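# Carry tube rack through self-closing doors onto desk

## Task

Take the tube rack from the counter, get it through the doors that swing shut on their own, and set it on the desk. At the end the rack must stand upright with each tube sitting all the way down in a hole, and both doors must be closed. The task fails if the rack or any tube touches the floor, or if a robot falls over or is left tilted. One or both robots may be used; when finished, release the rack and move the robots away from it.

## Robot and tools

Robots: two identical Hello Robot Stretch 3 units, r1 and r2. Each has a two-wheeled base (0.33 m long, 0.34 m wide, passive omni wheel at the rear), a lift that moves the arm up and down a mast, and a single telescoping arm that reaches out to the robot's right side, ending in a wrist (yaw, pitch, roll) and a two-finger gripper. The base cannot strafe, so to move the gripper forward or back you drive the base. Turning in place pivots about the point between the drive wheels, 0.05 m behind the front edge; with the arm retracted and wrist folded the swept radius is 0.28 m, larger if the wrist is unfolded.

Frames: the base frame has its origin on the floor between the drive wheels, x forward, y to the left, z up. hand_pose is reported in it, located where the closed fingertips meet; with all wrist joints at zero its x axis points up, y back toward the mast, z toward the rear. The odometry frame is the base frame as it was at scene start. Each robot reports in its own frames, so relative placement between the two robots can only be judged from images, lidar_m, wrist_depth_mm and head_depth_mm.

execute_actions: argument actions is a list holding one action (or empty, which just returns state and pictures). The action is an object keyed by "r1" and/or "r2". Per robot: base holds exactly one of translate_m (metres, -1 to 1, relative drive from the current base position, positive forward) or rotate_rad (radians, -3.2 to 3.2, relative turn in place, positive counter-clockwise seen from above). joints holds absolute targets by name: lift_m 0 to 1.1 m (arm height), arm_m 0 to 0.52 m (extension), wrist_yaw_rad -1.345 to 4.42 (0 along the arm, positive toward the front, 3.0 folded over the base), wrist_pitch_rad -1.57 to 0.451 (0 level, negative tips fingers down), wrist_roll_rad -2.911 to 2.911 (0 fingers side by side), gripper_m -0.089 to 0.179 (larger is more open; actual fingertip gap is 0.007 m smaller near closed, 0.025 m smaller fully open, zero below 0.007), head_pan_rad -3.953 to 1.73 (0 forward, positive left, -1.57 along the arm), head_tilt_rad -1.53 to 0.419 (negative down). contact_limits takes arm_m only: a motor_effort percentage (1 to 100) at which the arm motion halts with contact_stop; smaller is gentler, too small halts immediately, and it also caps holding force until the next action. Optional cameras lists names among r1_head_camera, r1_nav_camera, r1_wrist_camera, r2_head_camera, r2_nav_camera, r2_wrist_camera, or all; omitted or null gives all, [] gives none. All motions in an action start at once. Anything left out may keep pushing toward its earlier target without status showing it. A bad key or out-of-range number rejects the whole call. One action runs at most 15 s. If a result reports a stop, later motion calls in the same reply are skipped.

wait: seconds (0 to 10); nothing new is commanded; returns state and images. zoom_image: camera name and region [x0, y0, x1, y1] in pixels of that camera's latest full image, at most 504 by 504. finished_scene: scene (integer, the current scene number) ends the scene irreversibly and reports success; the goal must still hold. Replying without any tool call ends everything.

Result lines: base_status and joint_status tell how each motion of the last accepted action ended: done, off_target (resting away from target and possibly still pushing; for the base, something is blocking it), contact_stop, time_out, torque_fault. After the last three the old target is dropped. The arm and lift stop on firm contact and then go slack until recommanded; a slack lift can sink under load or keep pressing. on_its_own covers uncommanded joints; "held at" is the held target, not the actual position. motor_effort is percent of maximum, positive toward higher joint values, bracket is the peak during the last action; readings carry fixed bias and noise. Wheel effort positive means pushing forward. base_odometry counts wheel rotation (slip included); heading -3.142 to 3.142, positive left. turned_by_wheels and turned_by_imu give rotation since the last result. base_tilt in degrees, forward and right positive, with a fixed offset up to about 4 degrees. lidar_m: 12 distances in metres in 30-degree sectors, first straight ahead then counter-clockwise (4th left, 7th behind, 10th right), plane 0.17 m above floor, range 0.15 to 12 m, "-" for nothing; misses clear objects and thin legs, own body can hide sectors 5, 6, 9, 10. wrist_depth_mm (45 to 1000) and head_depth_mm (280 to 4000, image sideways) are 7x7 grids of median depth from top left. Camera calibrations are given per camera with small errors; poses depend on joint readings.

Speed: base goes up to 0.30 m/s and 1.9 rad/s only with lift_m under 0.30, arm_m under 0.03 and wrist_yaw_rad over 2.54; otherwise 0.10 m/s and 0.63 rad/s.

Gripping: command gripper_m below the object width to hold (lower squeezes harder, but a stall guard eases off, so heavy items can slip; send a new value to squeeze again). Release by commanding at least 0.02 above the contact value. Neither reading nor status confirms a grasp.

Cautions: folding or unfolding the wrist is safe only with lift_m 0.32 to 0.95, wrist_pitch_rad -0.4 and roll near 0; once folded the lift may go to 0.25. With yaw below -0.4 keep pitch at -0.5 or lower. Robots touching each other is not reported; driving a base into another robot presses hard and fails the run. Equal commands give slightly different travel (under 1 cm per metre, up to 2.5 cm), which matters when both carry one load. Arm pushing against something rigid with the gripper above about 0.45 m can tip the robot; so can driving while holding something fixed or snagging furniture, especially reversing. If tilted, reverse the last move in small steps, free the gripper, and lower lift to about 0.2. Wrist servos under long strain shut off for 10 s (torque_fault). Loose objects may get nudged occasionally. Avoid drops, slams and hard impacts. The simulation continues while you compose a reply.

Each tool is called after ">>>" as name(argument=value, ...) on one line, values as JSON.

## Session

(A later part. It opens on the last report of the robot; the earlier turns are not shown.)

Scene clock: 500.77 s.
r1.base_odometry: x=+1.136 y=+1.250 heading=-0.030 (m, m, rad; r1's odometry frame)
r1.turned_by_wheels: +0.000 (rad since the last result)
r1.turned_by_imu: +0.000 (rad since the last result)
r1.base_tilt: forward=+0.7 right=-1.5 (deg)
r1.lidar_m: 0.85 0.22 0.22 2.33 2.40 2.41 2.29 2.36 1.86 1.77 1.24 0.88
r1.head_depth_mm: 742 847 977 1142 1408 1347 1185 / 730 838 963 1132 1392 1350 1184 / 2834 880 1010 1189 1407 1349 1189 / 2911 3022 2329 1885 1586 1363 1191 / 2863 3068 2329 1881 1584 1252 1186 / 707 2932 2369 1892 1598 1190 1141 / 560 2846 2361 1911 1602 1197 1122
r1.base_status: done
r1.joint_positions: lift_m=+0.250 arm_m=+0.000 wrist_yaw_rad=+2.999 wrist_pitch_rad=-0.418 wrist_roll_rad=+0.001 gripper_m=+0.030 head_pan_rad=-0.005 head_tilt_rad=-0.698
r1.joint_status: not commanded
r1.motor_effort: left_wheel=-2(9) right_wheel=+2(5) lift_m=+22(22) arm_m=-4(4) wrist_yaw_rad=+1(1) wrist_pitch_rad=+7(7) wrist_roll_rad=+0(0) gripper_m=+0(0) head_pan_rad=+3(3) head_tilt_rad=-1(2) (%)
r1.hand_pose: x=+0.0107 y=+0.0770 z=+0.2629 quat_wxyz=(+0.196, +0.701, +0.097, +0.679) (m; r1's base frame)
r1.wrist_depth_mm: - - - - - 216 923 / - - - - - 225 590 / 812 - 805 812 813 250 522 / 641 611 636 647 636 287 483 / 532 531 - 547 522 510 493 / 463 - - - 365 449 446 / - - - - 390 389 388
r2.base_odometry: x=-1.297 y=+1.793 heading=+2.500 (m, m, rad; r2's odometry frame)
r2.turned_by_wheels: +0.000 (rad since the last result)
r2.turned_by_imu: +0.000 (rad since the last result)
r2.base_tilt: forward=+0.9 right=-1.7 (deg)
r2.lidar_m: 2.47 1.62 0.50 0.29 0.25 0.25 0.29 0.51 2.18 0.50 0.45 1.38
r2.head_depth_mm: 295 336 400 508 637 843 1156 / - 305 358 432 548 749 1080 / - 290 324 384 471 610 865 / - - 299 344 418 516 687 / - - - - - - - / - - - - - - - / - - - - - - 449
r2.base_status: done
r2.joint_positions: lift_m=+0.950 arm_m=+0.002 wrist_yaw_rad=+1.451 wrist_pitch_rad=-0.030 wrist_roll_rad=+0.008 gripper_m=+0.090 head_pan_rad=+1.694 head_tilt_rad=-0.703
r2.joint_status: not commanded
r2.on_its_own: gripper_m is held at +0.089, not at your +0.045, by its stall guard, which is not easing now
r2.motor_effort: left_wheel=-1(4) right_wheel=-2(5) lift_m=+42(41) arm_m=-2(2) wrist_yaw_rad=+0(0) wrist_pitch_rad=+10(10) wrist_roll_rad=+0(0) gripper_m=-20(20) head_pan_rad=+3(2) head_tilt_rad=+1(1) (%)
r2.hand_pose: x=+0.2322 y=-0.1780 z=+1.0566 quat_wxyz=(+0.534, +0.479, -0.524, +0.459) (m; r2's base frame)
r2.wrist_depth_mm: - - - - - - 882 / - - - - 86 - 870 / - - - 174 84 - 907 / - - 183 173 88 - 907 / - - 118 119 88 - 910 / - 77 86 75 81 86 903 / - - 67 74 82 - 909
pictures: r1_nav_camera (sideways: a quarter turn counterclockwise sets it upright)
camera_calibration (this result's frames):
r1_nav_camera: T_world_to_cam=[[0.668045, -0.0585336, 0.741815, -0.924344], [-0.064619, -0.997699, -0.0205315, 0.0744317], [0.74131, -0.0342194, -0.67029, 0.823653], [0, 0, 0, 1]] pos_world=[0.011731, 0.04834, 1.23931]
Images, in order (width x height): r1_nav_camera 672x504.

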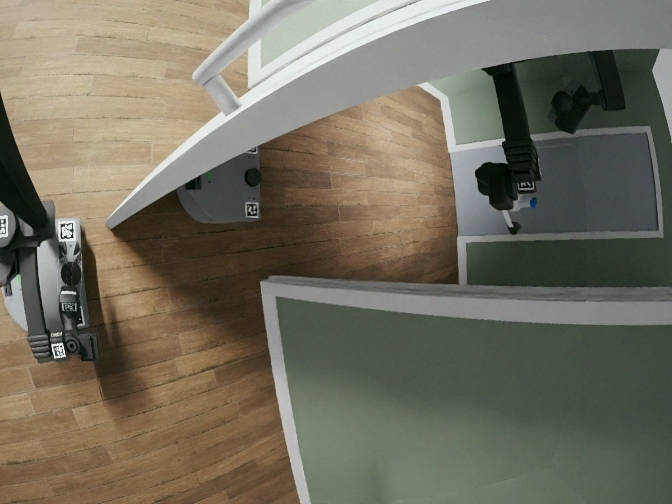

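>>> execute_actions(actions=[{"r1":{"base":{"rotate_rad":-0.65}}}], cameras=[])

>>> execute_actions(actions=[{"r1":{"base":{"translate_m":0.33}}}], cameras=["r1_nav_camera"])

Scene clock: 508.00 s.
r1.base_odometry: x=+1.136 y=+1.250 heading=-0.680 (m, m, rad; r1's odometry frame)
r1.turned_by_wheels: -0.650 (rad since the last result)
r1.turned_by_imu: -0.648 (rad since the last result)
r1.base_tilt: forward=+0.7 right=-1.6 (deg)
r1.lidar_m: 0.92 0.84 0.75 0.22 2.04 2.35 2.53 2.29 2.30 1.96 1.77 1.46
r1.head_depth_mm: 1293 1513 1825 1847 1547 1335 1187 / 1175 1346 1586 1779 1562 1353 1186 / 1072 1206 1405 1659 1577 1347 1195 / 979 1097 1251 1466 1574 1363 1198 / 906 1011 1134 1308 1485 1363 1193 / 842 927 1037 1177 1355 1370 1198 / 788 861 953 1072 1220 1363 1205
r1.base_status: done
r1.joint_positions: lift_m=+0.250 arm_m=+0.000 wrist_yaw_rad=+2.999 wrist_pitch_rad=-0.418 wrist_roll_rad=+0.001 gripper_m=+0.030 head_pan_rad=-0.005 head_tilt_rad=-0.698
r1.joint_status: not commanded
r1.motor_effort: left_wheel=+2(8) right_wheel=-2(5) lift_m=+22(22) arm_m=-4(4) wrist_yaw_rad=+1(1) wrist_pitch_rad=+7(6) wrist_roll_rad=+0(0) gripper_m=+0(0) head_pan_rad=+3(3) head_tilt_rad=-1(1) (%)
r1.hand_pose: x=+0.0107 y=+0.0770 z=+0.2629 quat_wxyz=(+0.196, +0.701, +0.097, +0.679) (m; r1's base frame)
r1.wrist_depth_mm: - - - 248 - - - / - - - 272 639 963 - / 816 - 803 642 599 753 792 / 647 612 643 590 631 629 644 / 530 526 - 370 524 532 526 / 465 - - - 448 450 448 / - - - - 389 389 392
r2.base_odometry: x=-1.297 y=+1.793 heading=+2.500 (m, m, rad; r2's odometry frame)
r2.turned_by_wheels: +0.000 (rad since the last result)
r2.turned_by_imu: +0.000 (rad since the last result)
r2.base_tilt: forward=+1.0 right=-1.7 (deg)
r2.lidar_m: 2.46 1.62 0.50 0.29 0.25 0.25 0.29 0.51 2.18 0.50 0.45 1.38
r2.head_depth_mm: 294 336 401 508 637 845 1159 / - 306 358 433 547 748 1081 / - 291 323 384 470 609 862 / - - 300 344 418 515 685 / - - - - - - - / - - - - - - - / - - - - - - 449
r2.base_status: not commanded
r2.joint_positions: lift_m=+0.950 arm_m=+0.002 wrist_yaw_rad=+1.451 wrist_pitch_rad=-0.030 wrist_roll_rad=+0.008 gripper_m=+0.090 head_pan_rad=+1.694 head_tilt_rad=-0.703
r2.joint_status: not commanded
r2.on_its_own: gripper_m is held at +0.089, not at your +0.045, by its stall guard, which is not easing now
r2.motor_effort: left_wheel=-1(0) right_wheel=-2(2) lift_m=+41(41) arm_m=-3(1) wrist_yaw_rad=+0(1) wrist_pitch_rad=+10(10) wrist_roll_rad=+0(0) gripper_m=-20(20) head_pan_rad=+3(4) head_tilt_rad=+1(1) (%)
r2.hand_pose: x=+0.2322 y=-0.1780 z=+1.0566 quat_wxyz=(+0.534, +0.479, -0.524, +0.459) (m; r2's base frame)
r2.wrist_depth_mm: - - - - - - 876 / - - - - 86 - 875 / - - - 172 83 - 888 / - - 184 175 87 - 914 / - - 118 118 88 - 900 / - 78 86 75 81 86 878 / - - 67 74 82 - 923
pictures: none
No camera images: the call's "cameras" was empty. Leave "cameras" out to get every camera's image.

Scene clock: 510.77 s.
r1.base_odometry: x=+1.392 y=+1.042 heading=-0.680 (m, m, rad; r1's odometry frame)
r1.turned_by_wheels: +0.000 (rad since the last result)
r1.turned_by_imu: +0.003 (rad since the last result)
r1.base_tilt: forward=+0.8 right=-1.6 (deg)
r1.lidar_m: 0.65 0.57 0.63 0.65 0.38 0.35 2.80 2.55 2.57 1.71 1.56 1.01
r1.head_depth_mm: 878 1030 1242 1572 1555 1335 1191 / 797 913 1083 1316 1513 1346 1192 / 726 827 953 1129 1390 1353 1195 / 666 751 856 998 1191 1341 1193 / 616 686 773 890 1042 1257 1198 / 573 633 709 802 923 1092 1187 / 537 589 651 728 832 966 1144
r1.base_status: done
r1.joint_positions: lift_m=+0.250 arm_m=+0.000 wrist_yaw_rad=+2.999 wrist_pitch_rad=-0.418 wrist_roll_rad=+0.001 gripper_m=+0.030 head_pan_rad=-0.005 head_tilt_rad=-0.698
r1.joint_status: not commanded
r1.motor_effort: left_wheel=+1(10) right_wheel=+0(4) lift_m=+23(22) arm_m=-4(4) wrist_yaw_rad=+1(1) wrist_pitch_rad=+7(7) wrist_roll_rad=+0(0) gripper_m=+0(0) head_pan_rad=+3(4) head_tilt_rad=-1(1) (%)
r1.hand_pose: x=+0.0107 y=+0.0770 z=+0.2629 quat_wxyz=(+0.196, +0.701, +0.097, +0.679) (m; r1's base frame)
r1.wrist_depth_mm: 365 - 928 - - - 450 / 381 - 640 646 - - 476 / 388 - 535 617 794 725 507 / 391 494 588 618 640 604 530 / 385 502 - 541 528 525 532 / 379 - - - 444 451 450 / - - - - 395 391 392
r2.base_odometry: x=-1.297 y=+1.793 heading=+2.500 (m, m, rad; r2's odometry frame)
r2.turned_by_wheels: +0.000 (rad since the last result)
r2.turned_by_imu: +0.000 (rad since the last result)
r2.base_tilt: forward=+1.1 right=-1.6 (deg)
r2.lidar_m: 2.47 1.62 0.50 0.29 0.25 0.25 0.29 0.51 0.65 0.50 0.45 1.38
r2.head_depth_mm: 295 336 400 509 636 844 1161 / - 305 357 432 547 748 1078 / - 290 324 383 470 609 862 / - - 299 344 418 516 685 / - - - - - - - / - - - - - - - / - - - - - - 449
r2.base_status: not commanded
r2.joint_positions: lift_m=+0.950 arm_m=+0.002 wrist_yaw_rad=+1.451 wrist_pitch_rad=-0.030 wrist_roll_rad=+0.008 gripper_m=+0.090 head_pan_rad=+1.694 head_tilt_rad=-0.703
r2.joint_status: not commanded
r2.on_its_own: gripper_m is held at +0.089, not at your +0.045, by its stall guard, which is not easing now
r2.motor_effort: left_wheel=-1(1) right_wheel=-1(2) lift_m=+42(42) arm_m=-2(2) wrist_yaw_rad=-1(1) wrist_pitch_rad=+10(10) wrist_roll_rad=+0(0) gripper_m=-20(19) head_pan_rad=+4(3) head_tilt_rad=+0(1) (%)
r2.hand_pose: x=+0.2322 y=-0.1780 z=+1.0566 quat_wxyz=(+0.534, +0.479, -0.524, +0.459) (m; r2's base frame)
r2.wrist_depth_mm: - - - - - - 886 / - - - - 86 - 885 / - - - 172 83 - 876 / - - 183 174 87 - 897 / - - 118 118 88 - 908 / - 77 86 75 81 87 896 / - - 67 74 83 - 942
pictures: r1_nav_camera (sideways: a quarter turn counterclockwise sets it upright)
camera_calibration (this result's frames):
r1_nav_camera: T_world_to_cam=[[0.668045, -0.0585335, 0.741815, -0.924344], [-0.0646188, -0.997699, -0.0205315, 0.0744316], [0.74131, -0.0342192, -0.67029, 0.823653], [0, 0, 0, 1]] pos_world=[0.0117309, 0.04834, 1.23931]
Images, in order (width x height): r1_nav_camera 672x504.

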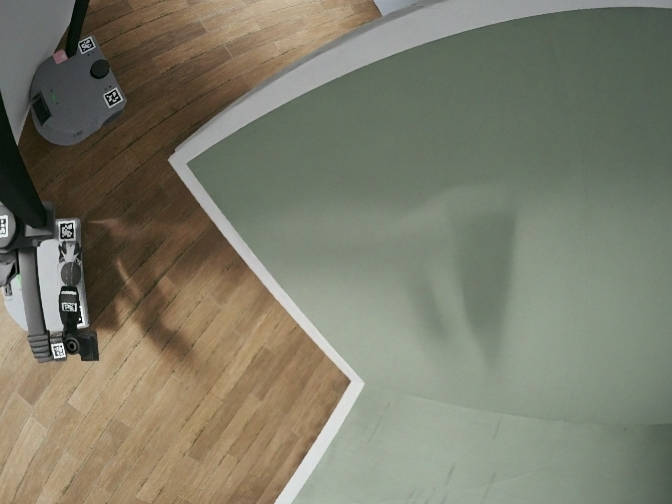

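>>> execute_actions(actions=[{"r1":{"base":{"rotate_rad":1.35}}}], cameras=["r1_nav_camera"])

Scene clock: 515.67 s.
r1.base_odometry: x=+1.392 y=+1.042 heading=+0.670 (m, m, rad; r1's odometry frame)
r1.turned_by_wheels: +1.350 (rad since the last result)
r1.turned_by_imu: +1.340 (rad since the last result)
r1.base_tilt: forward=+0.8 right=-1.5 (deg)
r1.lidar_m: 0.65 0.46 0.35 2.78 2.57 2.55 1.97 1.58 1.51 0.74 0.59 0.57
r1.head_depth_mm: 2655 2845 2280 1832 1537 1341 1162 / 633 2645 2314 1855 1563 1345 1185 / 530 572 2321 1861 1570 1349 1188 / 476 456 2358 1890 1577 1186 1179 / 421 2263 2304 1892 1580 1200 1115 / 412 2063 2175 1798 1396 1192 1162 / 447 1793 808 1032 1125 1069 1014
r1.base_status: done
r1.joint_positions: lift_m=+0.250 arm_m=+0.000 wrist_yaw_rad=+2.999 wrist_pitch_rad=-0.418 wrist_roll_rad=+0.001 gripper_m=+0.030 head_pan_rad=-0.005 head_tilt_rad=-0.698
r1.joint_status: not commanded
r1.motor_effort: left_wheel=-2(9) right_wheel=+2(9) lift_m=+22(22) arm_m=-4(4) wrist_yaw_rad=+1(1) wrist_pitch_rad=+7(6) wrist_roll_rad=+0(0) gripper_m=-1(1) head_pan_rad=+3(3) head_tilt_rad=-1(1) (%)
r1.hand_pose: x=+0.0107 y=+0.0770 z=+0.2629 quat_wxyz=(+0.196, +0.701, +0.097, +0.679) (m; r1's base frame)
r1.wrist_depth_mm: - - - - 364 377 407 / - - - - 400 418 452 / 815 - 807 812 439 470 504 / 641 616 646 634 494 540 500 / 528 531 - 547 530 526 465 / 467 - - - 449 450 434 / - - - - 392 391 392
r2.base_odometry: x=-1.297 y=+1.793 heading=+2.500 (m, m, rad; r2's odometry frame)
r2.turned_by_wheels: +0.000 (rad since the last result)
r2.turned_by_imu: +0.000 (rad since the last result)
r2.base_tilt: forward=+1.0 right=-1.8 (deg)
r2.lidar_m: 2.47 1.61 0.50 0.29 0.25 0.25 0.29 0.51 0.65 0.50 0.45 1.38
r2.head_depth_mm: 295 335 400 508 637 842 1155 / - 306 358 433 547 751 1083 / - 290 323 383 470 610 862 / - - 299 344 417 517 688 / - - - - - - - / - - - - - - - / - - - - - - 448
r2.base_status: not commanded
r2.joint_positions: lift_m=+0.950 arm_m=+0.002 wrist_yaw_rad=+1.451 wrist_pitch_rad=-0.030 wrist_roll_rad=+0.008 gripper_m=+0.090 head_pan_rad=+1.694 head_tilt_rad=-0.703
r2.joint_status: not commanded
r2.on_its_own: gripper_m is held at +0.089, not at your +0.045, by its stall guard, which is not easing now
r2.motor_effort: left_wheel=+0(1) right_wheel=-2(2) lift_m=+42(42) arm_m=-2(2) wrist_yaw_rad=-1(0) wrist_pitch_rad=+10(10) wrist_roll_rad=+0(0) gripper_m=-20(20) head_pan_rad=+2(2) head_tilt_rad=+1(1) (%)
r2.hand_pose: x=+0.2322 y=-0.1780 z=+1.0566 quat_wxyz=(+0.534, +0.479, -0.524, +0.459) (m; r2's base frame)
r2.wrist_depth_mm: - - - - - - 872 / - - - - 87 - 894 / - - - 172 83 - 875 / - - 184 174 87 - 910 / - - 118 119 88 - 934 / - 78 86 75 81 87 877 / - - 67 74 82 - 941
pictures: r1_nav_camera (sideways: a quarter turn counterclockwise sets it upright)
camera_calibration (this result's frames):
r1_nav_camera: T_world_to_cam=[[0.668045, -0.0585337, 0.741815, -0.924344], [-0.064619, -0.997699, -0.0205315, 0.0744316], [0.74131, -0.0342194, -0.67029, 0.823653], [0, 0, 0, 1]] pos_world=[0.011731, 0.04834, 1.23931]
Images, in order (width x height): r1_nav_camera 672x504.

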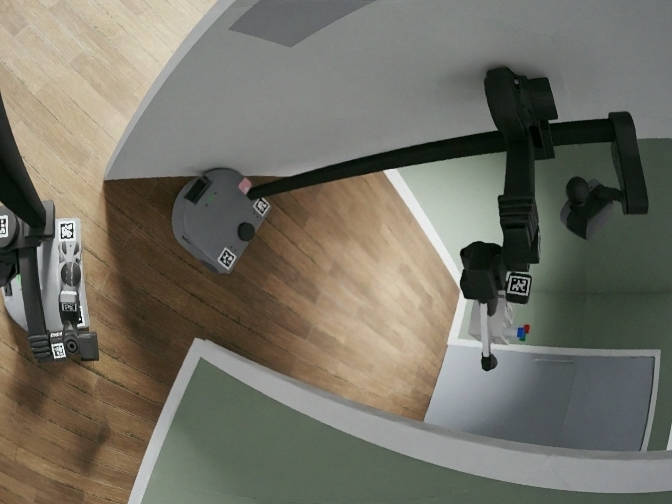

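>>> execute_actions(actions=[{"r1":{"base":{"translate_m":0.2}},"r2":{"base":{"translate_m":0.35}}}], cameras=["r1_nav_camera"])

Scene clock: 522.40 s.
r1.base_odometry: x=+1.549 y=+1.166 heading=+0.670 (m, m, rad; r1's odometry frame)
r1.turned_by_wheels: +0.000 (rad since the last result)
r1.turned_by_imu: -0.001 (rad since the last result)
r1.base_tilt: forward=+0.9 right=-1.5 (deg)
r1.lidar_m: 0.72 0.32 0.19 0.17 2.73 2.71 2.12 1.69 1.11 0.54 0.42 0.47
r1.head_depth_mm: 463 2822 2310 1850 1550 1351 1185 / 494 2937 2287 1863 1575 1232 1193 / 2386 2763 2322 1872 1581 1188 1178 / 552 2416 919 1742 1311 1210 1175 / 486 2099 2221 1903 1583 1329 1199 / 496 1912 2081 1908 1523 1340 1165 / 1595 1730 1838 1180 1054 884 757
r1.base_status: done
r1.joint_positions: lift_m=+0.250 arm_m=+0.000 wrist_yaw_rad=+2.999 wrist_pitch_rad=-0.417 wrist_roll_rad=+0.001 gripper_m=+0.030 head_pan_rad=-0.004 head_tilt_rad=-0.697
r1.joint_status: not commanded
r1.motor_effort: left_wheel=+0(16) right_wheel=+0(15) lift_m=+21(22) arm_m=-2(4) wrist_yaw_rad=+1(1) wrist_pitch_rad=+7(7) wrist_roll_rad=+0(0) gripper_m=+0(0) head_pan_rad=+2(3) head_tilt_rad=-2(1) (%)
r1.hand_pose: x=+0.0106 y=+0.0772 z=+0.2630 quat_wxyz=(+0.196, +0.701, +0.097, +0.679) (m; r1's base frame)
r1.wrist_depth_mm: - - 198 210 236 269 313 / - - 220 231 261 303 357 / 822 - 250 253 290 344 417 / 638 615 583 282 332 398 508 / 528 530 - 306 394 484 530 / 470 - - - 434 449 446 / - - - - 391 390 390
r2.base_odometry: x=-1.578 y=+2.002 heading=+2.500 (m, m, rad; r2's odometry frame)
r2.turned_by_wheels: +0.000 (rad since the last result)
r2.turned_by_imu: +0.001 (rad since the last result)
r2.base_tilt: forward=+1.0 right=-1.7 (deg)
r2.lidar_m: 2.12 1.64 1.15 0.52 0.47 0.46 0.50 0.71 0.44 0.43 1.04 1.36
r2.head_depth_mm: 879 990 1122 1310 1517 1365 1160 / 891 1001 1140 1329 1544 1358 1161 / 900 1013 1161 1358 1551 1362 1162 / 866 958 1072 1255 1477 1303 1164 / 430 479 525 - - - - / 406 457 513 - - - - / - - - - - - 880
r2.base_status: done
r2.joint_positions: lift_m=+0.950 arm_m=+0.002 wrist_yaw_rad=+1.451 wrist_pitch_rad=-0.030 wrist_roll_rad=+0.008 gripper_m=+0.090 head_pan_rad=+1.694 head_tilt_rad=-0.703
r2.joint_status: not commanded
r2.on_its_own: gripper_m is held at +0.089, not at your +0.045, by its stall guard, which is not easing now
r2.motor_effort: left_wheel=+0(3) right_wheel=+0(5) lift_m=+42(42) arm_m=-2(1) wrist_yaw_rad=-1(0) wrist_pitch_rad=+10(10) wrist_roll_rad=+0(0) gripper_m=-20(20) head_pan_rad=+2(2) head_tilt_rad=+1(1) (%)
r2.hand_pose: x=+0.2322 y=-0.1780 z=+1.0566 quat_wxyz=(+0.534, +0.479, -0.524, +0.459) (m; r2's base frame)
r2.wrist_depth_mm: - - - - - - 868 / - - - - 87 - 869 / - - - 173 83 - 849 / - - 183 173 87 - 901 / - - 118 119 88 - 870 / - 78 85 75 81 87 849 / - - 67 74 82 - 907
pictures: r1_nav_camera (sideways: a quarter turn counterclockwise sets it upright)
camera_calibration (this result's frames):
r1_nav_camera: T_world_to_cam=[[0.667388, -0.0579773, 0.74245, -0.925167], [-0.063773, -0.997752, -0.020588, 0.0745002], [0.741974, -0.033608, -0.669586, 0.822732], [0, 0, 0, 1]] pos_world=[0.0117503, 0.0483444, 1.23931]
Images, in order (width x height): r1_nav_camera 672x504.

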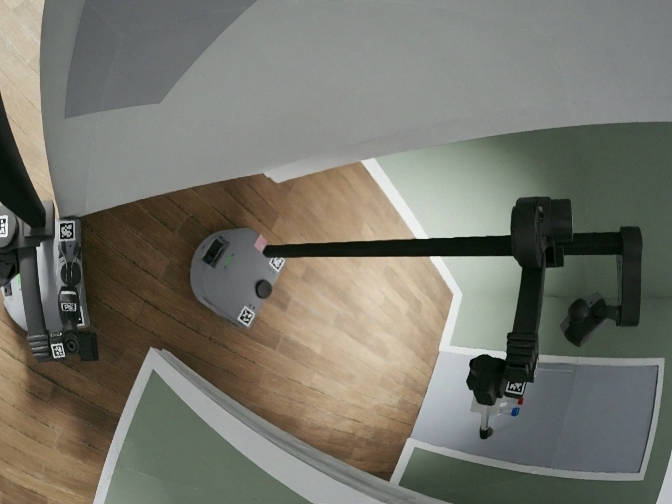

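>>> execute_actions(actions=[{"r1":{"base":{"translate_m":0.2}},"r2":{"base":{"translate_m":0.6}}}], cameras=["r1_nav_camera"])

Scene clock: 532.77 s.
r1.base_odometry: x=+1.706 y=+1.291 heading=+0.670 (m, m, rad; r1's odometry frame)
r1.turned_by_wheels: +0.000 (rad since the last result)
r1.turned_by_imu: +0.000 (rad since the last result)
r1.base_tilt: forward=+0.7 right=-1.5 (deg)
r1.lidar_m: 1.65 0.39 0.23 0.20 0.20 0.24 2.27 1.82 0.70 0.32 0.32 1.07
r1.head_depth_mm: 2451 2645 2104 1749 1375 1341 1187 / 2600 2756 2305 1859 1451 1352 1186 / 2255 2593 2299 1884 1575 1353 1189 / 1996 2208 2304 1883 1578 1369 1185 / 1771 1947 2122 1878 1576 1353 1194 / 1590 1737 1902 1889 1579 1359 1206 / 1447 1560 1692 1807 1129 1071 908
r1.base_status: done
r1.joint_positions: lift_m=+0.250 arm_m=+0.000 wrist_yaw_rad=+2.999 wrist_pitch_rad=-0.417 wrist_roll_rad=+0.001 gripper_m=+0.030 head_pan_rad=-0.004 head_tilt_rad=-0.697
r1.joint_status: not commanded
r1.motor_effort: left_wheel=+0(11) right_wheel=+0(6) lift_m=+22(22) arm_m=-2(2) wrist_yaw_rad=+0(0) wrist_pitch_rad=+7(7) wrist_roll_rad=+0(0) gripper_m=+0(1) head_pan_rad=+3(3) head_tilt_rad=-2(2) (%)
r1.hand_pose: x=+0.0106 y=+0.0772 z=+0.2630 quat_wxyz=(+0.196, +0.701, +0.097, +0.679) (m; r1's base frame)
r1.wrist_depth_mm: - - 216 241 273 311 366 / 194 - 234 264 302 351 419 / 210 - 256 289 337 402 500 / 227 240 288 329 386 471 590 / 246 268 - 348 459 508 528 / 265 - - - 447 449 448 / - - - - 390 388 387
r2.base_odometry: x=-2.058 y=+2.362 heading=+2.500 (m, m, rad; r2's odometry frame)
r2.turned_by_wheels: +0.000 (rad since the last result)
r2.turned_by_imu: +0.002 (rad since the last result)
r2.base_tilt: forward=+0.8 right=-1.7 (deg)
r2.lidar_m: 1.52 1.56 1.18 1.12 1.07 0.89 1.01 0.81 0.97 0.98 1.00 1.32
r2.head_depth_mm: 906 1017 1158 1346 1542 1358 1162 / 916 1030 1176 1373 1554 1358 1163 / 928 1045 1195 1393 1590 1358 1162 / 938 1059 1213 1410 1591 1365 1166 / 952 1076 1212 - - - - / 964 1083 1219 - - - - / - - - - - - 1131
r2.base_status: done
r2.joint_positions: lift_m=+0.950 arm_m=+0.002 wrist_yaw_rad=+1.451 wrist_pitch_rad=-0.030 wrist_roll_rad=+0.008 gripper_m=+0.090 head_pan_rad=+1.694 head_tilt_rad=-0.703
r2.joint_status: not commanded
r2.on_its_own: gripper_m is held at +0.089, not at your +0.045, by its stall guard, which is not easing now
r2.motor_effort: left_wheel=+0(3) right_wheel=+0(5) lift_m=+42(42) arm_m=-2(2) wrist_yaw_rad=-2(1) wrist_pitch_rad=+10(10) wrist_roll_rad=+0(0) gripper_m=-20(20) head_pan_rad=+2(2) head_tilt_rad=+1(1) (%)
r2.hand_pose: x=+0.2322 y=-0.1780 z=+1.0566 quat_wxyz=(+0.534, +0.479, -0.524, +0.459) (m; r2's base frame)
r2.wrist_depth_mm: - - - - - - 833 / - - - - 86 - 839 / - - - 171 83 - 859 / - - 182 173 87 - 842 / - - 118 119 88 - 857 / - 78 86 75 81 87 820 / - - 67 74 83 - 865
pictures: r1_nav_camera (sideways: a quarter turn counterclockwise sets it upright)
camera_calibration (this result's frames):
r1_nav_camera: T_world_to_cam=[[0.667388, -0.0579773, 0.74245, -0.925167], [-0.063773, -0.997752, -0.0205881, 0.0745002], [0.741974, -0.033608, -0.669585, 0.822732], [0, 0, 0, 1]] pos_world=[0.0117504, 0.0483444, 1.23931]
Images, in order (width x height): r1_nav_camera 672x504.

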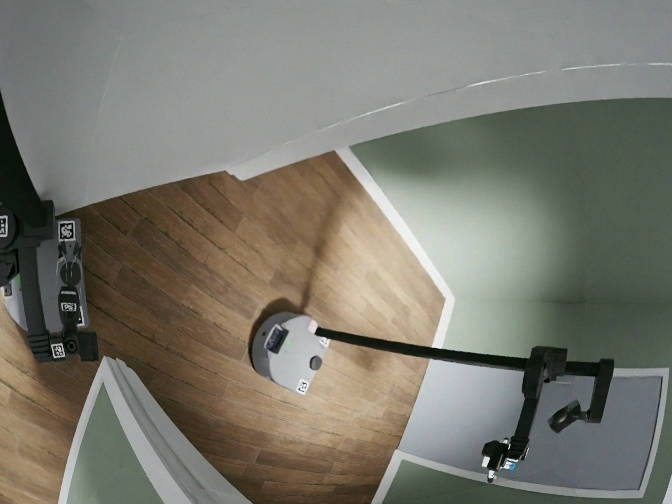

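>>> execute_actions(actions=[{"r1":{"base":{"translate_m":0.3}}}], cameras=["r1_nav_camera"])

Scene clock: 539.03 s.
r1.base_odometry: x=+1.941 y=+1.477 heading=+0.670 (m, m, rad; r1's odometry frame)
r1.turned_by_wheels: +0.000 (rad since the last result)
r1.turned_by_imu: +0.001 (rad since the last result)
r1.base_tilt: forward=+0.8 right=-1.3 (deg)
r1.lidar_m: 1.41 0.52 0.26 0.22 0.21 0.23 0.37 2.01 0.37 0.41 1.61 0.80
r1.head_depth_mm: 2250 2511 2262 1851 1495 1180 1163 / 2246 2545 2293 1844 1566 1345 1191 / 1910 2192 2297 1869 1551 1353 1194 / 1703 1885 2096 1862 1588 1354 1196 / 1506 1659 1872 1873 1587 1363 1201 / 1357 1477 1624 1782 1583 1363 1207 / 1232 1324 1453 1604 1598 1369 1080
r1.base_status: done
r1.joint_positions: lift_m=+0.250 arm_m=+0.000 wrist_yaw_rad=+2.999 wrist_pitch_rad=-0.417 wrist_roll_rad=+0.001 gripper_m=+0.030 head_pan_rad=-0.004 head_tilt_rad=-0.697
r1.joint_status: not commanded
r1.motor_effort: left_wheel=+0(8) right_wheel=+0(5) lift_m=+22(22) arm_m=-2(1) wrist_yaw_rad=+0(1) wrist_pitch_rad=+6(7) wrist_roll_rad=+0(0) gripper_m=+0(0) head_pan_rad=+2(3) head_tilt_rad=-2(2) (%)
r1.hand_pose: x=+0.0106 y=+0.0772 z=+0.2630 quat_wxyz=(+0.196, +0.701, +0.097, +0.679) (m; r1's base frame)
r1.wrist_depth_mm: - - 233 269 318 388 429 / 198 - 252 294 353 445 471 / 213 - 275 324 401 508 735 / 228 247 307 363 460 579 608 / 245 271 - 392 507 522 533 / 261 - - - 448 448 448 / - - - - 393 396 391
r2.base_odometry: x=-2.058 y=+2.362 heading=+2.500 (m, m, rad; r2's odometry frame)
r2.turned_by_wheels: +0.000 (rad since the last result)
r2.turned_by_imu: +0.000 (rad since the last result)
r2.base_tilt: forward=+1.0 right=-1.7 (deg)
r2.lidar_m: 1.52 1.56 1.18 1.12 1.07 0.89 0.83 0.81 0.96 0.97 1.00 1.32
r2.head_depth_mm: 904 1016 1154 1344 1537 1355 1158 / 920 1029 1178 1369 1558 1360 1166 / 928 1050 1196 1401 1591 1358 1166 / 941 1060 1213 1406 1591 1359 1165 / 950 1071 1207 - - - - / 964 1086 1223 - - - - / - - - - - - 1125
r2.base_status: not commanded
r2.joint_positions: lift_m=+0.950 arm_m=+0.002 wrist_yaw_rad=+1.451 wrist_pitch_rad=-0.030 wrist_roll_rad=+0.008 gripper_m=+0.090 head_pan_rad=+1.694 head_tilt_rad=-0.703
r2.joint_status: not commanded
r2.on_its_own: gripper_m is held at +0.089, not at your +0.045, by its stall guard, which is not easing now
r2.motor_effort: left_wheel=-1(1) right_wheel=+1(1) lift_m=+41(42) arm_m=-2(2) wrist_yaw_rad=-1(0) wrist_pitch_rad=+10(10) wrist_roll_rad=+0(0) gripper_m=-20(19) head_pan_rad=+3(2) head_tilt_rad=+1(1) (%)
r2.hand_pose: x=+0.2322 y=-0.1780 z=+1.0566 quat_wxyz=(+0.534, +0.479, -0.524, +0.459) (m; r2's base frame)
r2.wrist_depth_mm: - - - - - - 801 / - - - - 87 - 821 / - - - 173 83 - 832 / - - 184 173 87 - 857 / - - 118 119 88 - 852 / - 77 85 75 81 87 827 / - - 67 74 82 - 870
pictures: r1_nav_camera (sideways: a quarter turn counterclockwise sets it upright)
camera_calibration (this result's frames):
r1_nav_camera: T_world_to_cam=[[0.667388, -0.0579772, 0.74245, -0.925167], [-0.0637729, -0.997752, -0.0205881, 0.0745002], [0.741974, -0.0336079, -0.669585, 0.822732], [0, 0, 0, 1]] pos_world=[0.0117503, 0.0483444, 1.23931]
Images, in order (width x height): r1_nav_camera 672x504.

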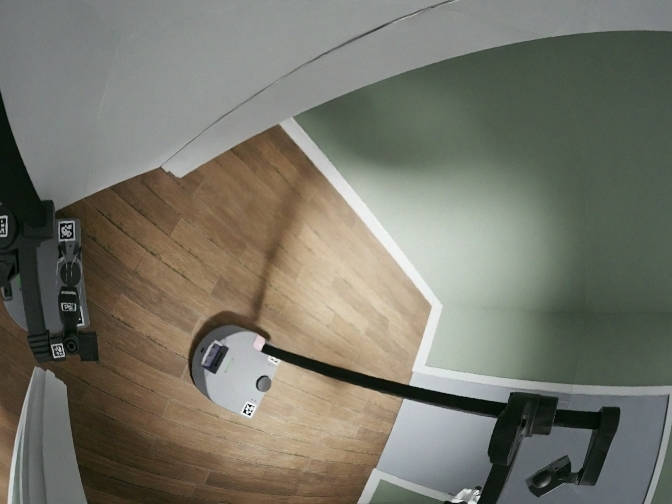

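>>> execute_actions(actions=[{"r1":{"base":{"rotate_rad":-0.45}}}], cameras=[])

>>> execute_actions(actions=[{"r1":{"base":{"translate_m":0.3}}}], cameras=["r1_nav_camera"])

Scene clock: 544.53 s.
r1.base_odometry: x=+1.941 y=+1.477 heading=+0.220 (m, m, rad; r1's odometry frame)
r1.turned_by_wheels: -0.450 (rad since the last result)
r1.turned_by_imu: -0.448 (rad since the last result)
r1.base_tilt: forward=+0.9 right=-1.6 (deg)
r1.lidar_m: 0.80 1.34 0.46 0.28 0.25 0.25 0.29 2.37 2.00 0.37 1.09 1.79
r1.head_depth_mm: 2083 2376 2263 1851 1545 1340 1188 / 2142 2374 2262 1838 1373 1243 1191 / 533 2384 2313 1855 1364 1234 1190 / 700 819 949 1761 1491 1313 1191 / 2221 2561 2336 1908 1596 1364 1201 / 2279 2580 2346 1910 1581 1374 1202 / 2195 2285 2295 1909 1606 1389 1202
r1.base_status: done
r1.joint_positions: lift_m=+0.250 arm_m=+0.000 wrist_yaw_rad=+2.999 wrist_pitch_rad=-0.417 wrist_roll_rad=+0.001 gripper_m=+0.030 head_pan_rad=-0.004 head_tilt_rad=-0.697
r1.joint_status: not commanded
r1.motor_effort: left_wheel=+1(10) right_wheel=-3(8) lift_m=+22(22) arm_m=-1(1) wrist_yaw_rad=+0(0) wrist_pitch_rad=+6(7) wrist_roll_rad=+0(0) gripper_m=+0(0) head_pan_rad=+3(3) head_tilt_rad=-2(2) (%)
r1.hand_pose: x=+0.0106 y=+0.0772 z=+0.2630 quat_wxyz=(+0.196, +0.701, +0.097, +0.679) (m; r1's base frame)
r1.wrist_depth_mm: - - 311 417 551 - - / 218 - 334 455 599 - - / 232 - 361 503 678 807 805 / 244 274 402 559 634 638 634 / 257 297 - 538 524 525 523 / 266 - - - 450 448 446 / - - - - 393 392 389
r2.base_odometry: x=-2.058 y=+2.362 heading=+2.500 (m, m, rad; r2's odometry frame)
r2.turned_by_wheels: +0.000 (rad since the last result)
r2.turned_by_imu: +0.000 (rad since the last result)
r2.base_tilt: forward=+0.9 right=-1.6 (deg)
r2.lidar_m: 1.52 1.56 1.19 1.12 1.08 0.89 0.83 0.81 0.97 0.97 1.00 1.31
r2.head_depth_mm: 907 1017 1162 1346 1537 1363 1161 / 916 1029 1174 1370 1559 1355 1161 / 927 1047 1195 1400 1590 1363 1164 / 940 1059 1217 1406 1586 1366 1171 / 951 1072 1209 - - - - / 962 1087 1220 - - - - / - - - - - - 1127
r2.base_status: not commanded
r2.joint_positions: lift_m=+0.950 arm_m=+0.002 wrist_yaw_rad=+1.451 wrist_pitch_rad=-0.030 wrist_roll_rad=+0.008 gripper_m=+0.090 head_pan_rad=+1.694 head_tilt_rad=-0.703
r2.joint_status: not commanded
r2.on_its_own: gripper_m is held at +0.089, not at your +0.045, by its stall guard, which is not easing now
r2.motor_effort: left_wheel=-1(1) right_wheel=+0(0) lift_m=+41(42) arm_m=-2(1) wrist_yaw_rad=+0(0) wrist_pitch_rad=+10(10) wrist_roll_rad=+0(0) gripper_m=-20(20) head_pan_rad=+2(2) head_tilt_rad=+1(1) (%)
r2.hand_pose: x=+0.2322 y=-0.1780 z=+1.0566 quat_wxyz=(+0.534, +0.479, -0.524, +0.459) (m; r2's base frame)
r2.wrist_depth_mm: - - - - - - 822 / - - - - 87 - 822 / - - - 172 83 - 825 / - - 183 173 87 - 837 / - - 118 119 88 - 860 / - 78 86 75 81 87 823 / - - 67 74 82 - 861
pictures: none
No camera images: the call's "cameras" was empty. Leave "cameras" out to get every camera's image.

Scene clock: 548.77 s.
r1.base_odometry: x=+2.234 y=+1.542 heading=+0.220 (m, m, rad; r1's odometry frame)
r1.turned_by_wheels: +0.000 (rad since the last result)
r1.turned_by_imu: +0.009 (rad since the last result)
r1.base_tilt: forward=+0.8 right=-1.6 (deg)
r1.lidar_m: 0.50 1.26 1.06 0.49 0.30 0.27 0.27 0.33 0.46 1.02 1.16 0.54
r1.head_depth_mm: 362 293 2219 1866 1555 1336 1054 / 353 291 2192 1868 1554 1341 1039 / 306 295 2063 1802 1524 1167 1042 / 304 311 2180 1769 1539 1328 1154 / 1870 2227 2332 1890 1585 1349 1203 / 1993 2263 2320 1876 1579 1364 1204 / 1974 2136 2176 1902 1577 1370 1204
r1.base_status: done
r1.joint_positions: lift_m=+0.250 arm_m=+0.000 wrist_yaw_rad=+3.000 wrist_pitch_rad=-0.417 wrist_roll_rad=+0.001 gripper_m=+0.030 head_pan_rad=-0.004 head_tilt_rad=-0.699
r1.joint_status: not commanded
r1.motor_effort: left_wheel=-1(23) right_wheel=+0(30) lift_m=+22(22) arm_m=-1(2) wrist_yaw_rad=+0(4) wrist_pitch_rad=+6(7) wrist_roll_rad=+0(0) gripper_m=+1(0) head_pan_rad=+3(3) head_tilt_rad=-1(2) (%)
r1.hand_pose: x=+0.0103 y=+0.0773 z=+0.2631 quat_wxyz=(+0.195, +0.700, +0.097, +0.680) (m; r1's base frame)
r1.wrist_depth_mm: 275 - 496 - - - 990 / 290 - 535 - - - - / 306 - 591 816 812 803 810 / 309 368 632 635 641 644 632 / 314 390 - 547 527 528 528 / 311 - - - 445 448 448 / - - - - 393 391 393
r2.base_odometry: x=-2.058 y=+2.362 heading=+2.500 (m, m, rad; r2's odometry frame)
r2.turned_by_wheels: +0.000 (rad since the last result)
r2.turned_by_imu: +0.000 (rad since the last result)
r2.base_tilt: forward=+0.9 right=-1.6 (deg)
r2.lidar_m: 1.52 1.56 1.19 1.13 1.07 0.87 0.54 0.80 0.97 0.98 1.00 1.32
r2.head_depth_mm: 907 1020 1156 1348 1535 1355 1160 / 917 1031 1180 1374 1559 1355 1162 / 929 1046 1198 1400 1585 1368 1163 / 935 1059 1219 1420 1596 1365 1170 / 950 1076 1207 - - - - / 964 1090 1217 - - - - / - - - - - - 1124
r2.base_status: not commanded
r2.joint_positions: lift_m=+0.950 arm_m=+0.002 wrist_yaw_rad=+1.451 wrist_pitch_rad=-0.030 wrist_roll_rad=+0.008 gripper_m=+0.090 head_pan_rad=+1.694 head_tilt_rad=-0.703
r2.joint_status: not commanded
r2.on_its_own: gripper_m is held at +0.089, not at your +0.045, by its stall guard, which is not easing now
r2.motor_effort: left_wheel=-1(1) right_wheel=+1(0) lift_m=+42(42) arm_m=-2(1) wrist_yaw_rad=+0(1) wrist_pitch_rad=+10(10) wrist_roll_rad=+0(0) gripper_m=-20(20) head_pan_rad=+3(3) head_tilt_rad=+1(1) (%)
r2.hand_pose: x=+0.2322 y=-0.1780 z=+1.0566 quat_wxyz=(+0.534, +0.479, -0.524, +0.459) (m; r2's base frame)
r2.wrist_depth_mm: - - - - - - 871 / - - - - 87 - 818 / - - - 172 83 - 865 / - - 183 173 87 - 857 / - - 118 118 88 - 865 / - 77 86 75 81 87 824 / - - 67 74 83 - 866
pictures: r1_nav_camera (sideways: a quarter turn counterclockwise sets it upright)
camera_calibration (this result's frames):
r1_nav_camera: T_world_to_cam=[[0.668865, -0.0579818, 0.741119, -0.923442], [-0.0638112, -0.997752, -0.0204695, 0.074346], [0.74064, -0.0336004, -0.671061, 0.82466], [0, 0, 0, 1]] pos_world=[0.0116257, 0.048345, 1.2393]
Images, in order (width x height): r1_nav_camera 672x504.

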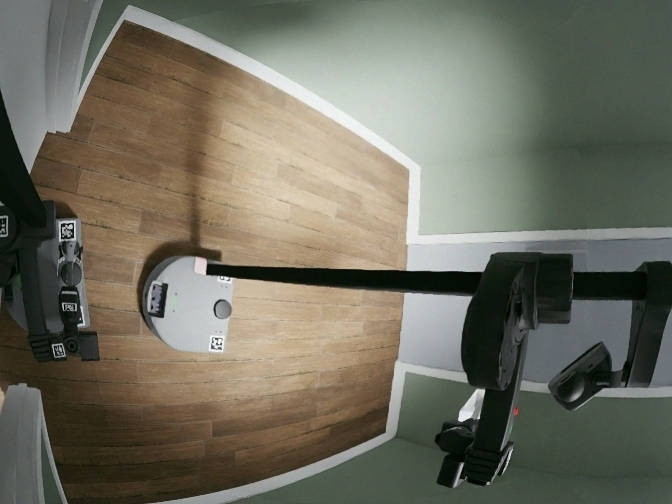

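>>> execute_actions(actions=[{"r2":{"base":{"translate_m":0.45}},"r1":{"base":{"rotate_rad":0.5}}}], cameras=[])

>>> execute_actions(actions=[{"r1":{"base":{"translate_m":0.35},"joints":{"head_tilt_rad":-0.2,"head_pan_rad":-0.5,"lift_m":0.35}}}], cameras=["r1_nav_camera","r1_head_camera"])

Scene clock: 558.63 s.
r1.base_odometry: x=+2.234 y=+1.542 heading=+0.720 (m, m, rad; r1's odometry frame)
r1.turned_by_wheels: +0.500 (rad since the last result)
r1.turned_by_imu: +0.495 (rad since the last result)
r1.base_tilt: forward=+0.9 right=-1.6 (deg)
r1.lidar_m: 1.28 1.06 0.50 0.29 0.25 0.25 0.29 0.46 1.02 1.15 0.98 0.94
r1.head_depth_mm: 2019 2235 2289 1868 1556 1340 1184 / 1896 2224 2280 1843 1558 1349 1190 / 1659 1876 2144 1871 1577 1337 1189 / 1475 1642 1874 1881 1569 1352 1194 / 1328 1470 1641 1784 1582 1359 1196 / 1200 1329 1459 1658 1576 1374 1208 / 1110 1210 1318 1465 1572 1367 1203
r1.base_status: done
r1.joint_positions: lift_m=+0.250 arm_m=+0.000 wrist_yaw_rad=+3.000 wrist_pitch_rad=-0.417 wrist_roll_rad=+0.001 gripper_m=+0.030 head_pan_rad=-0.004 head_tilt_rad=-0.699
r1.joint_status: not commanded
r1.motor_effort: left_wheel=-2(9) right_wheel=+2(8) lift_m=+23(23) arm_m=-2(1) wrist_yaw_rad=+0(1) wrist_pitch_rad=+6(6) wrist_roll_rad=+0(0) gripper_m=+0(0) head_pan_rad=+3(3) head_tilt_rad=-1(0) (%)
r1.hand_pose: x=+0.0103 y=+0.0773 z=+0.2631 quat_wxyz=(+0.195, +0.700, +0.097, +0.680) (m; r1's base frame)
r1.wrist_depth_mm: 209 - 327 448 510 908 825 / 222 - 349 487 574 977 856 / 236 - 383 541 658 803 814 / 247 278 417 587 643 633 629 / 259 301 - 551 528 528 519 / 266 - - - 447 447 449 / - - - - 392 390 390
r2.base_odometry: x=-2.419 y=+2.631 heading=+2.500 (m, m, rad; r2's odometry frame)
r2.turned_by_wheels: +0.000 (rad since the last result)
r2.turned_by_imu: +0.001 (rad since the last result)
r2.base_tilt: forward=+1.0 right=-1.7 (deg)
r2.lidar_m: 1.07 1.10 1.21 1.15 1.18 1.29 0.99 1.21 1.01 0.95 0.98 1.11
r2.head_depth_mm: 925 1042 1182 1373 1550 1358 1157 / 935 1051 1201 1404 1576 1349 1162 / 948 1066 1223 1443 1591 1362 1166 / 959 1081 1238 1447 1604 1359 1165 / 971 1099 1234 - - - - / 987 1109 1254 - - - - / - - - - - - 1124
r2.base_status: done
r2.joint_positions: lift_m=+0.950 arm_m=+0.002 wrist_yaw_rad=+1.451 wrist_pitch_rad=-0.030 wrist_roll_rad=+0.008 gripper_m=+0.090 head_pan_rad=+1.694 head_tilt_rad=-0.703
r2.joint_status: not commanded
r2.on_its_own: gripper_m is held at +0.089, not at your +0.045, by its stall guard, which is not easing now
r2.motor_effort: left_wheel=-1(3) right_wheel=+0(5) lift_m=+42(42) arm_m=-2(2) wrist_yaw_rad=+1(0) wrist_pitch_rad=+10(10) wrist_roll_rad=+0(0) gripper_m=-20(19) head_pan_rad=+2(2) head_tilt_rad=+1(1) (%)
r2.hand_pose: x=+0.2322 y=-0.1780 z=+1.0566 quat_wxyz=(+0.534, +0.479, -0.524, +0.459) (m; r2's base frame)
r2.wrist_depth_mm: 868 881 924 960 - 988 819 / 877 938 959 955 87 - 803 / 906 962 972 173 83 - 817 / 913 976 183 173 87 - 829 / 985 997 119 119 88 - 821 / - 77 85 75 81 87 805 / - - 67 74 83 - 854
pictures: none
No camera images: the call's "cameras" was empty. Leave "cameras" out to get every camera's image.

Scene clock: 562.77 s.
r1.base_odometry: x=+2.497 y=+1.773 heading=+0.720 (m, m, rad; r1's odometry frame)
r1.turned_by_wheels: +0.000 (rad since the last result)
r1.turned_by_imu: +0.002 (rad since the last result)
r1.base_tilt: forward=+0.7 right=-1.4 (deg)
r1.lidar_m: 0.99 0.83 0.83 0.47 0.46 0.48 0.54 0.78 1.26 1.42 0.69 1.82
r1.head_depth_mm: 1551 1637 1706 1776 1881 1960 1625 / 1594 1646 1746 1816 1927 1995 1645 / 1617 1683 1781 1881 1989 2038 1648 / 1654 1734 1817 1917 2037 2100 1660 / 1683 1786 1866 1971 2094 2132 1659 / 1718 1799 1873 1943 1972 1954 1671 / 1560 1561 1570 1570 1600 1599 1574
r1.base_status: done
r1.joint_positions: lift_m=+0.350 arm_m=+0.000 wrist_yaw_rad=+3.000 wrist_pitch_rad=-0.417 wrist_roll_rad=+0.001 gripper_m=+0.030 head_pan_rad=-0.493 head_tilt_rad=-0.210
r1.joint_status: all done
r1.motor_effort: left_wheel=-2(8) right_wheel=+2(9) lift_m=+36(38) arm_m=-1(2) wrist_yaw_rad=+0(1) wrist_pitch_rad=+7(6) wrist_roll_rad=+0(0) gripper_m=+0(0) head_pan_rad=-4(44) head_tilt_rad=+7(43) (%)
r1.hand_pose: x=+0.0103 y=+0.0773 z=+0.3625 quat_wxyz=(+0.195, +0.700, +0.097, +0.680) (m; r1's base frame)
r1.wrist_depth_mm: 388 - 537 768 821 734 657 / 415 - 578 823 861 768 690 / 439 - 618 894 934 827 734 / 462 526 673 799 806 798 747 / 484 571 - 661 665 671 674 / 505 572 - 570 561 567 568 / 491 503 - 498 495 492 491
r2.base_odometry: x=-2.419 y=+2.631 heading=+2.500 (m, m, rad; r2's odometry frame)
r2.turned_by_wheels: +0.000 (rad since the last result)
r2.turned_by_imu: +0.000 (rad since the last result)
r2.base_tilt: forward=+0.9 right=-1.8 (deg)
r2.lidar_m: 1.07 1.10 1.21 1.15 1.18 0.78 1.25 1.21 1.00 0.95 0.98 1.11
r2.head_depth_mm: 928 1037 1186 1378 1558 1365 1160 / 938 1054 1202 1397 1583 1358 1165 / 948 1069 1221 1421 1588 1360 1160 / 961 1085 1238 1436 1607 1361 1169 / 972 1099 1238 - - - - / 982 1110 1252 - - - - / - - - - - - 1127
r2.base_status: not commanded
r2.joint_positions: lift_m=+0.950 arm_m=+0.002 wrist_yaw_rad=+1.451 wrist_pitch_rad=-0.030 wrist_roll_rad=+0.008 gripper_m=+0.090 head_pan_rad=+1.694 head_tilt_rad=-0.703
r2.joint_status: not commanded
r2.on_its_own: gripper_m is held at +0.089, not at your +0.045, by its stall guard, which is not easing now
r2.motor_effort: left_wheel=-1(1) right_wheel=+1(1) lift_m=+41(42) arm_m=-2(2) wrist_yaw_rad=+0(0) wrist_pitch_rad=+10(10) wrist_roll_rad=+0(0) gripper_m=-20(20) head_pan_rad=+3(3) head_tilt_rad=+1(0) (%)
r2.hand_pose: x=+0.2322 y=-0.1780 z=+1.0566 quat_wxyz=(+0.534, +0.479, -0.524, +0.459) (m; r2's base frame)
r2.wrist_depth_mm: 858 892 889 942 970 1000 798 / 892 912 917 989 87 - 819 / 900 925 944 171 83 - 843 / 920 966 183 174 87 - 821 / 984 997 118 119 88 - 820 / 971 78 85 75 81 87 816 / - - 67 74 82 - 864
pictures: r1_head_camera (sideways: a quarter turn clockwise sets it upright), r1_nav_camera (sideways: a quarter turn counterclockwise sets it upright)
camera_calibration (this result's frames):
r1_head_camera: T_world_to_cam=[[-0.196507, 0.140352, -0.970405, 1.28549], [0.47102, 0.881538, 0.0321168, -0.0440116], [0.859956, -0.450769, -0.239337, 0.265493], [0, 0, 0, 1]] pos_world=[0.045026, -0.0219465, 1.3124]
r1_nav_camera: T_world_to_cam=[[0.187194, -0.163158, 0.968678, -1.21732], [-0.510126, -0.858864, -0.046081, 0.110433], [0.839482, -0.485522, -0.244006, 0.268375], [0, 0, 0, 1]] pos_world=[0.0589136, 0.0265349, 1.24976]
Images, in order (width x height): r1_head_camera 896x504, r1_nav_camera 672x504.

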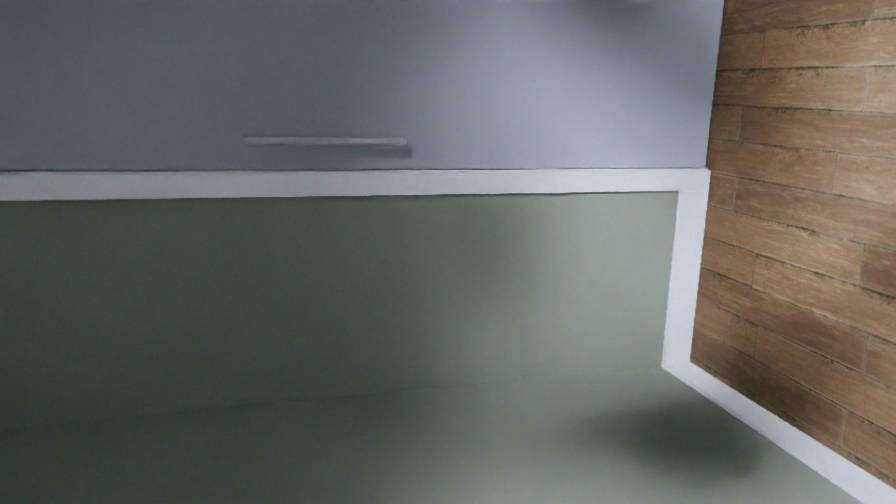

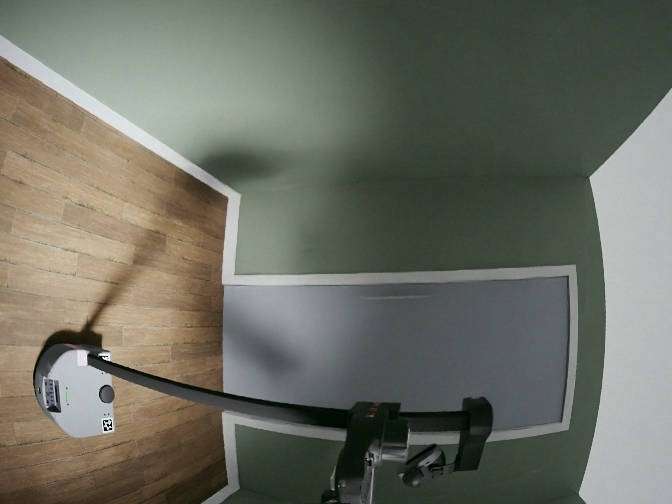

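>>> execute_actions(actions=[{"r1":{"base":{"translate_m":0.35},"joints":{"lift_m":0.25,"head_pan_rad":0,"head_tilt_rad":-0.6}}}], cameras=[])

>>> execute_actions(actions=[{"r1":{"base":{"rotate_rad":-0.75}}}], cameras=["r1_nav_camera"])

Scene clock: 572.97 s.
r1.base_odometry: x=+2.760 y=+2.004 heading=+0.720 (m, m, rad; r1's odometry frame)
r1.turned_by_wheels: +0.000 (rad since the last result)
r1.turned_by_imu: +0.002 (rad since the last result)
r1.base_tilt: forward=+0.7 right=-1.4 (deg)
r1.lidar_m: 0.71 0.60 0.60 0.67 0.65 0.65 0.84 1.22 1.49 0.57 1.56 1.33
r1.head_depth_mm: 1157 1330 1597 1888 1693 1411 1244 / 998 1128 1295 1552 1664 1431 1233 / 880 979 1108 1273 1505 1447 1248 / 781 860 963 1088 1247 1385 1248 / 707 772 848 952 1064 1223 1252 / 643 697 762 839 931 1045 1172 / 592 639 690 750 827 920 1024
r1.base_status: done
r1.joint_positions: lift_m=+0.250 arm_m=+0.000 wrist_yaw_rad=+3.000 wrist_pitch_rad=-0.417 wrist_roll_rad=+0.001 gripper_m=+0.030 head_pan_rad=-0.007 head_tilt_rad=-0.593
r1.joint_status: all done
r1.motor_effort: left_wheel=-2(8) right_wheel=+2(7) lift_m=+17(32) arm_m=-1(2) wrist_yaw_rad=-1(0) wrist_pitch_rad=+6(6) wrist_roll_rad=+0(0) gripper_m=+1(0) head_pan_rad=+4(43) head_tilt_rad=-4(40) (%)
r1.hand_pose: x=+0.0103 y=+0.0773 z=+0.2633 quat_wxyz=(+0.195, +0.700, +0.097, +0.680) (m; r1's base frame)
r1.wrist_depth_mm: 530 - 803 687 595 527 463 / 560 - 870 748 642 565 497 / 590 - 815 765 695 607 529 / 594 630 636 636 642 610 557 / 528 526 - 553 526 527 528 / 460 - - - 448 451 445 / - - - - 386 393 391
r2.base_odometry: x=-2.419 y=+2.631 heading=+2.500 (m, m, rad; r2's odometry frame)
r2.turned_by_wheels: +0.000 (rad since the last result)
r2.turned_by_imu: +0.000 (rad since the last result)
r2.base_tilt: forward=+1.0 right=-1.6 (deg)
r2.lidar_m: 1.07 1.10 1.21 1.15 0.70 0.70 1.24 1.21 1.00 0.95 0.98 1.12
r2.head_depth_mm: 926 1039 1182 1375 1549 1353 1157 / 937 1051 1203 1404 1590 1357 1158 / 947 1069 1223 1424 1581 1362 1167 / 960 1082 1238 1439 1614 1363 1168 / 971 1099 1241 - - - - / 983 1109 1249 - - - - / - - - - - - 1101
r2.base_status: not commanded
r2.joint_positions: lift_m=+0.950 arm_m=+0.002 wrist_yaw_rad=+1.451 wrist_pitch_rad=-0.030 wrist_roll_rad=+0.008 gripper_m=+0.090 head_pan_rad=+1.694 head_tilt_rad=-0.703
r2.joint_status: not commanded
r2.on_its_own: gripper_m is held at +0.089, not at your +0.045, by its stall guard, which is not easing now
r2.motor_effort: left_wheel=-1(1) right_wheel=+1(1) lift_m=+42(42) arm_m=-1(2) wrist_yaw_rad=+0(1) wrist_pitch_rad=+10(10) wrist_roll_rad=+0(0) gripper_m=-20(19) head_pan_rad=+2(2) head_tilt_rad=+1(1) (%)
r2.hand_pose: x=+0.2322 y=-0.1780 z=+1.0566 quat_wxyz=(+0.534, +0.479, -0.524, +0.459) (m; r2's base frame)
r2.wrist_depth_mm: 843 897 930 976 970 - 815 / 897 897 943 975 87 - 837 / 912 957 965 172 83 - 811 / 931 989 183 174 87 - 832 / 958 963 118 118 88 - 845 / - 78 86 75 81 87 805 / - - 67 74 82 - 875
pictures: none
No camera images: the call's "cameras" was empty. Leave "cameras" out to get every camera's image.

Scene clock: 574.87 s.
r1.base_odometry: x=+2.760 y=+2.004 heading=-0.030 (m, m, rad; r1's odometry frame)
r1.turned_by_wheels: -0.750 (rad since the last result)
r1.turned_by_imu: -0.746 (rad since the last result)
r1.base_tilt: forward=+0.7 right=-1.4 (deg)
r1.lidar_m: 1.55 0.86 0.62 0.60 0.62 0.69 0.65 0.77 1.04 1.49 0.70 0.57
r1.head_depth_mm: 1383 1533 1729 1926 1705 1433 1231 / 1371 1524 1717 1919 1695 1434 1237 / 1371 1526 1707 1922 1707 1435 1232 / 1346 1503 1697 1931 1727 1446 1251 / 1344 1499 1686 1898 1736 1456 1261 / 1352 1479 1673 1891 1740 1455 1257 / 1346 1492 1666 1860 1751 1457 1260
r1.base_status: done
r1.joint_positions: lift_m=+0.250 arm_m=+0.000 wrist_yaw_rad=+3.000 wrist_pitch_rad=-0.417 wrist_roll_rad=+0.001 gripper_m=+0.030 head_pan_rad=-0.007 head_tilt_rad=-0.593
r1.joint_status: not commanded
r1.motor_effort: left_wheel=+2(8) right_wheel=-1(4) lift_m=+17(17) arm_m=-2(2) wrist_yaw_rad=-1(1) wrist_pitch_rad=+7(6) wrist_roll_rad=+0(0) gripper_m=+0(0) head_pan_rad=+5(4) head_tilt_rad=-4(4) (%)
r1.hand_pose: x=+0.0103 y=+0.0773 z=+0.2633 quat_wxyz=(+0.195, +0.700, +0.097, +0.680) (m; r1's base frame)
r1.wrist_depth_mm: 528 - 578 610 635 673 723 / 570 - 624 652 700 753 792 / 619 - 680 727 745 775 801 / 648 633 646 646 642 638 632 / 525 529 - 545 525 527 532 / 467 - - - 455 452 450 / - - - - 392 391 390
r2.base_odometry: x=-2.419 y=+2.631 heading=+2.500 (m, m, rad; r2's odometry frame)
r2.turned_by_wheels: +0.000 (rad since the last result)
r2.turned_by_imu: +0.000 (rad since the last result)
r2.base_tilt: forward=+1.0 right=-1.6 (deg)
r2.lidar_m: 1.07 1.10 1.21 1.15 0.70 0.70 1.25 1.21 1.00 0.95 0.98 1.12
r2.head_depth_mm: 929 1038 1182 1371 1564 1353 1161 / 935 1054 1202 1401 1580 1362 1162 / 948 1065 1218 1439 1588 1360 1168 / 961 1082 1249 1441 1611 1360 1172 / 970 1099 1233 - - - - / 981 1107 1247 - - - - / - - - - - - 1126
r2.base_status: not commanded
r2.joint_positions: lift_m=+0.950 arm_m=+0.002 wrist_yaw_rad=+1.451 wrist_pitch_rad=-0.030 wrist_roll_rad=+0.008 gripper_m=+0.090 head_pan_rad=+1.694 head_tilt_rad=-0.703
r2.joint_status: not commanded
r2.on_its_own: gripper_m is held at +0.089, not at your +0.045, by its stall guard, which is not easing now
r2.motor_effort: left_wheel=-1(1) right_wheel=+1(1) lift_m=+42(42) arm_m=-1(1) wrist_yaw_rad=+0(0) wrist_pitch_rad=+10(10) wrist_roll_rad=+0(0) gripper_m=-20(20) head_pan_rad=+2(2) head_tilt_rad=+1(1) (%)
r2.hand_pose: x=+0.2322 y=-0.1780 z=+1.0566 quat_wxyz=(+0.534, +0.479, -0.524, +0.459) (m; r2's base frame)
r2.wrist_depth_mm: 849 879 930 957 998 - 804 / 896 886 933 967 87 - 805 / 925 954 965 171 83 - 799 / 908 962 184 173 87 - 825 / 970 - 118 119 88 - 838 / 986 78 85 75 81 86 799 / - - 67 74 83 - 849
pictures: r1_nav_camera (sideways: a quarter turn counterclockwise sets it upright)
camera_calibration (this result's frames):
r1_nav_camera: T_world_to_cam=[[0.586792, -0.0592315, 0.807568, -1.00956], [-0.0640333, -0.997592, -0.0266413, 0.0823855], [0.807202, -0.0360784, -0.589172, 0.71773], [0, 0, 0, 1]] pos_world=[0.0183226, 0.0482841, 1.24035]
Images, in order (width x height): r1_nav_camera 672x504.

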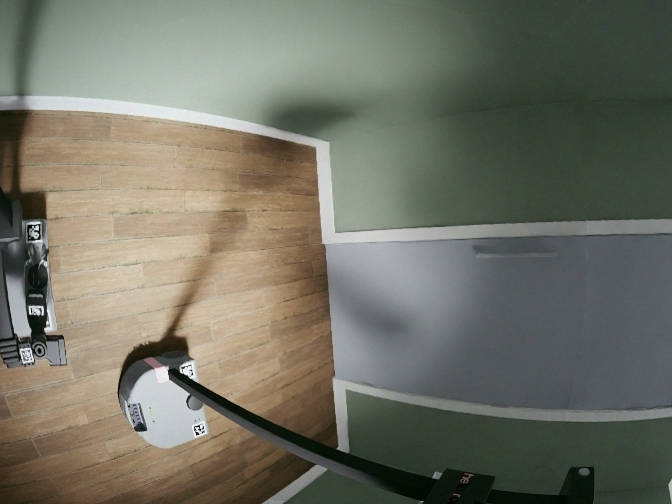

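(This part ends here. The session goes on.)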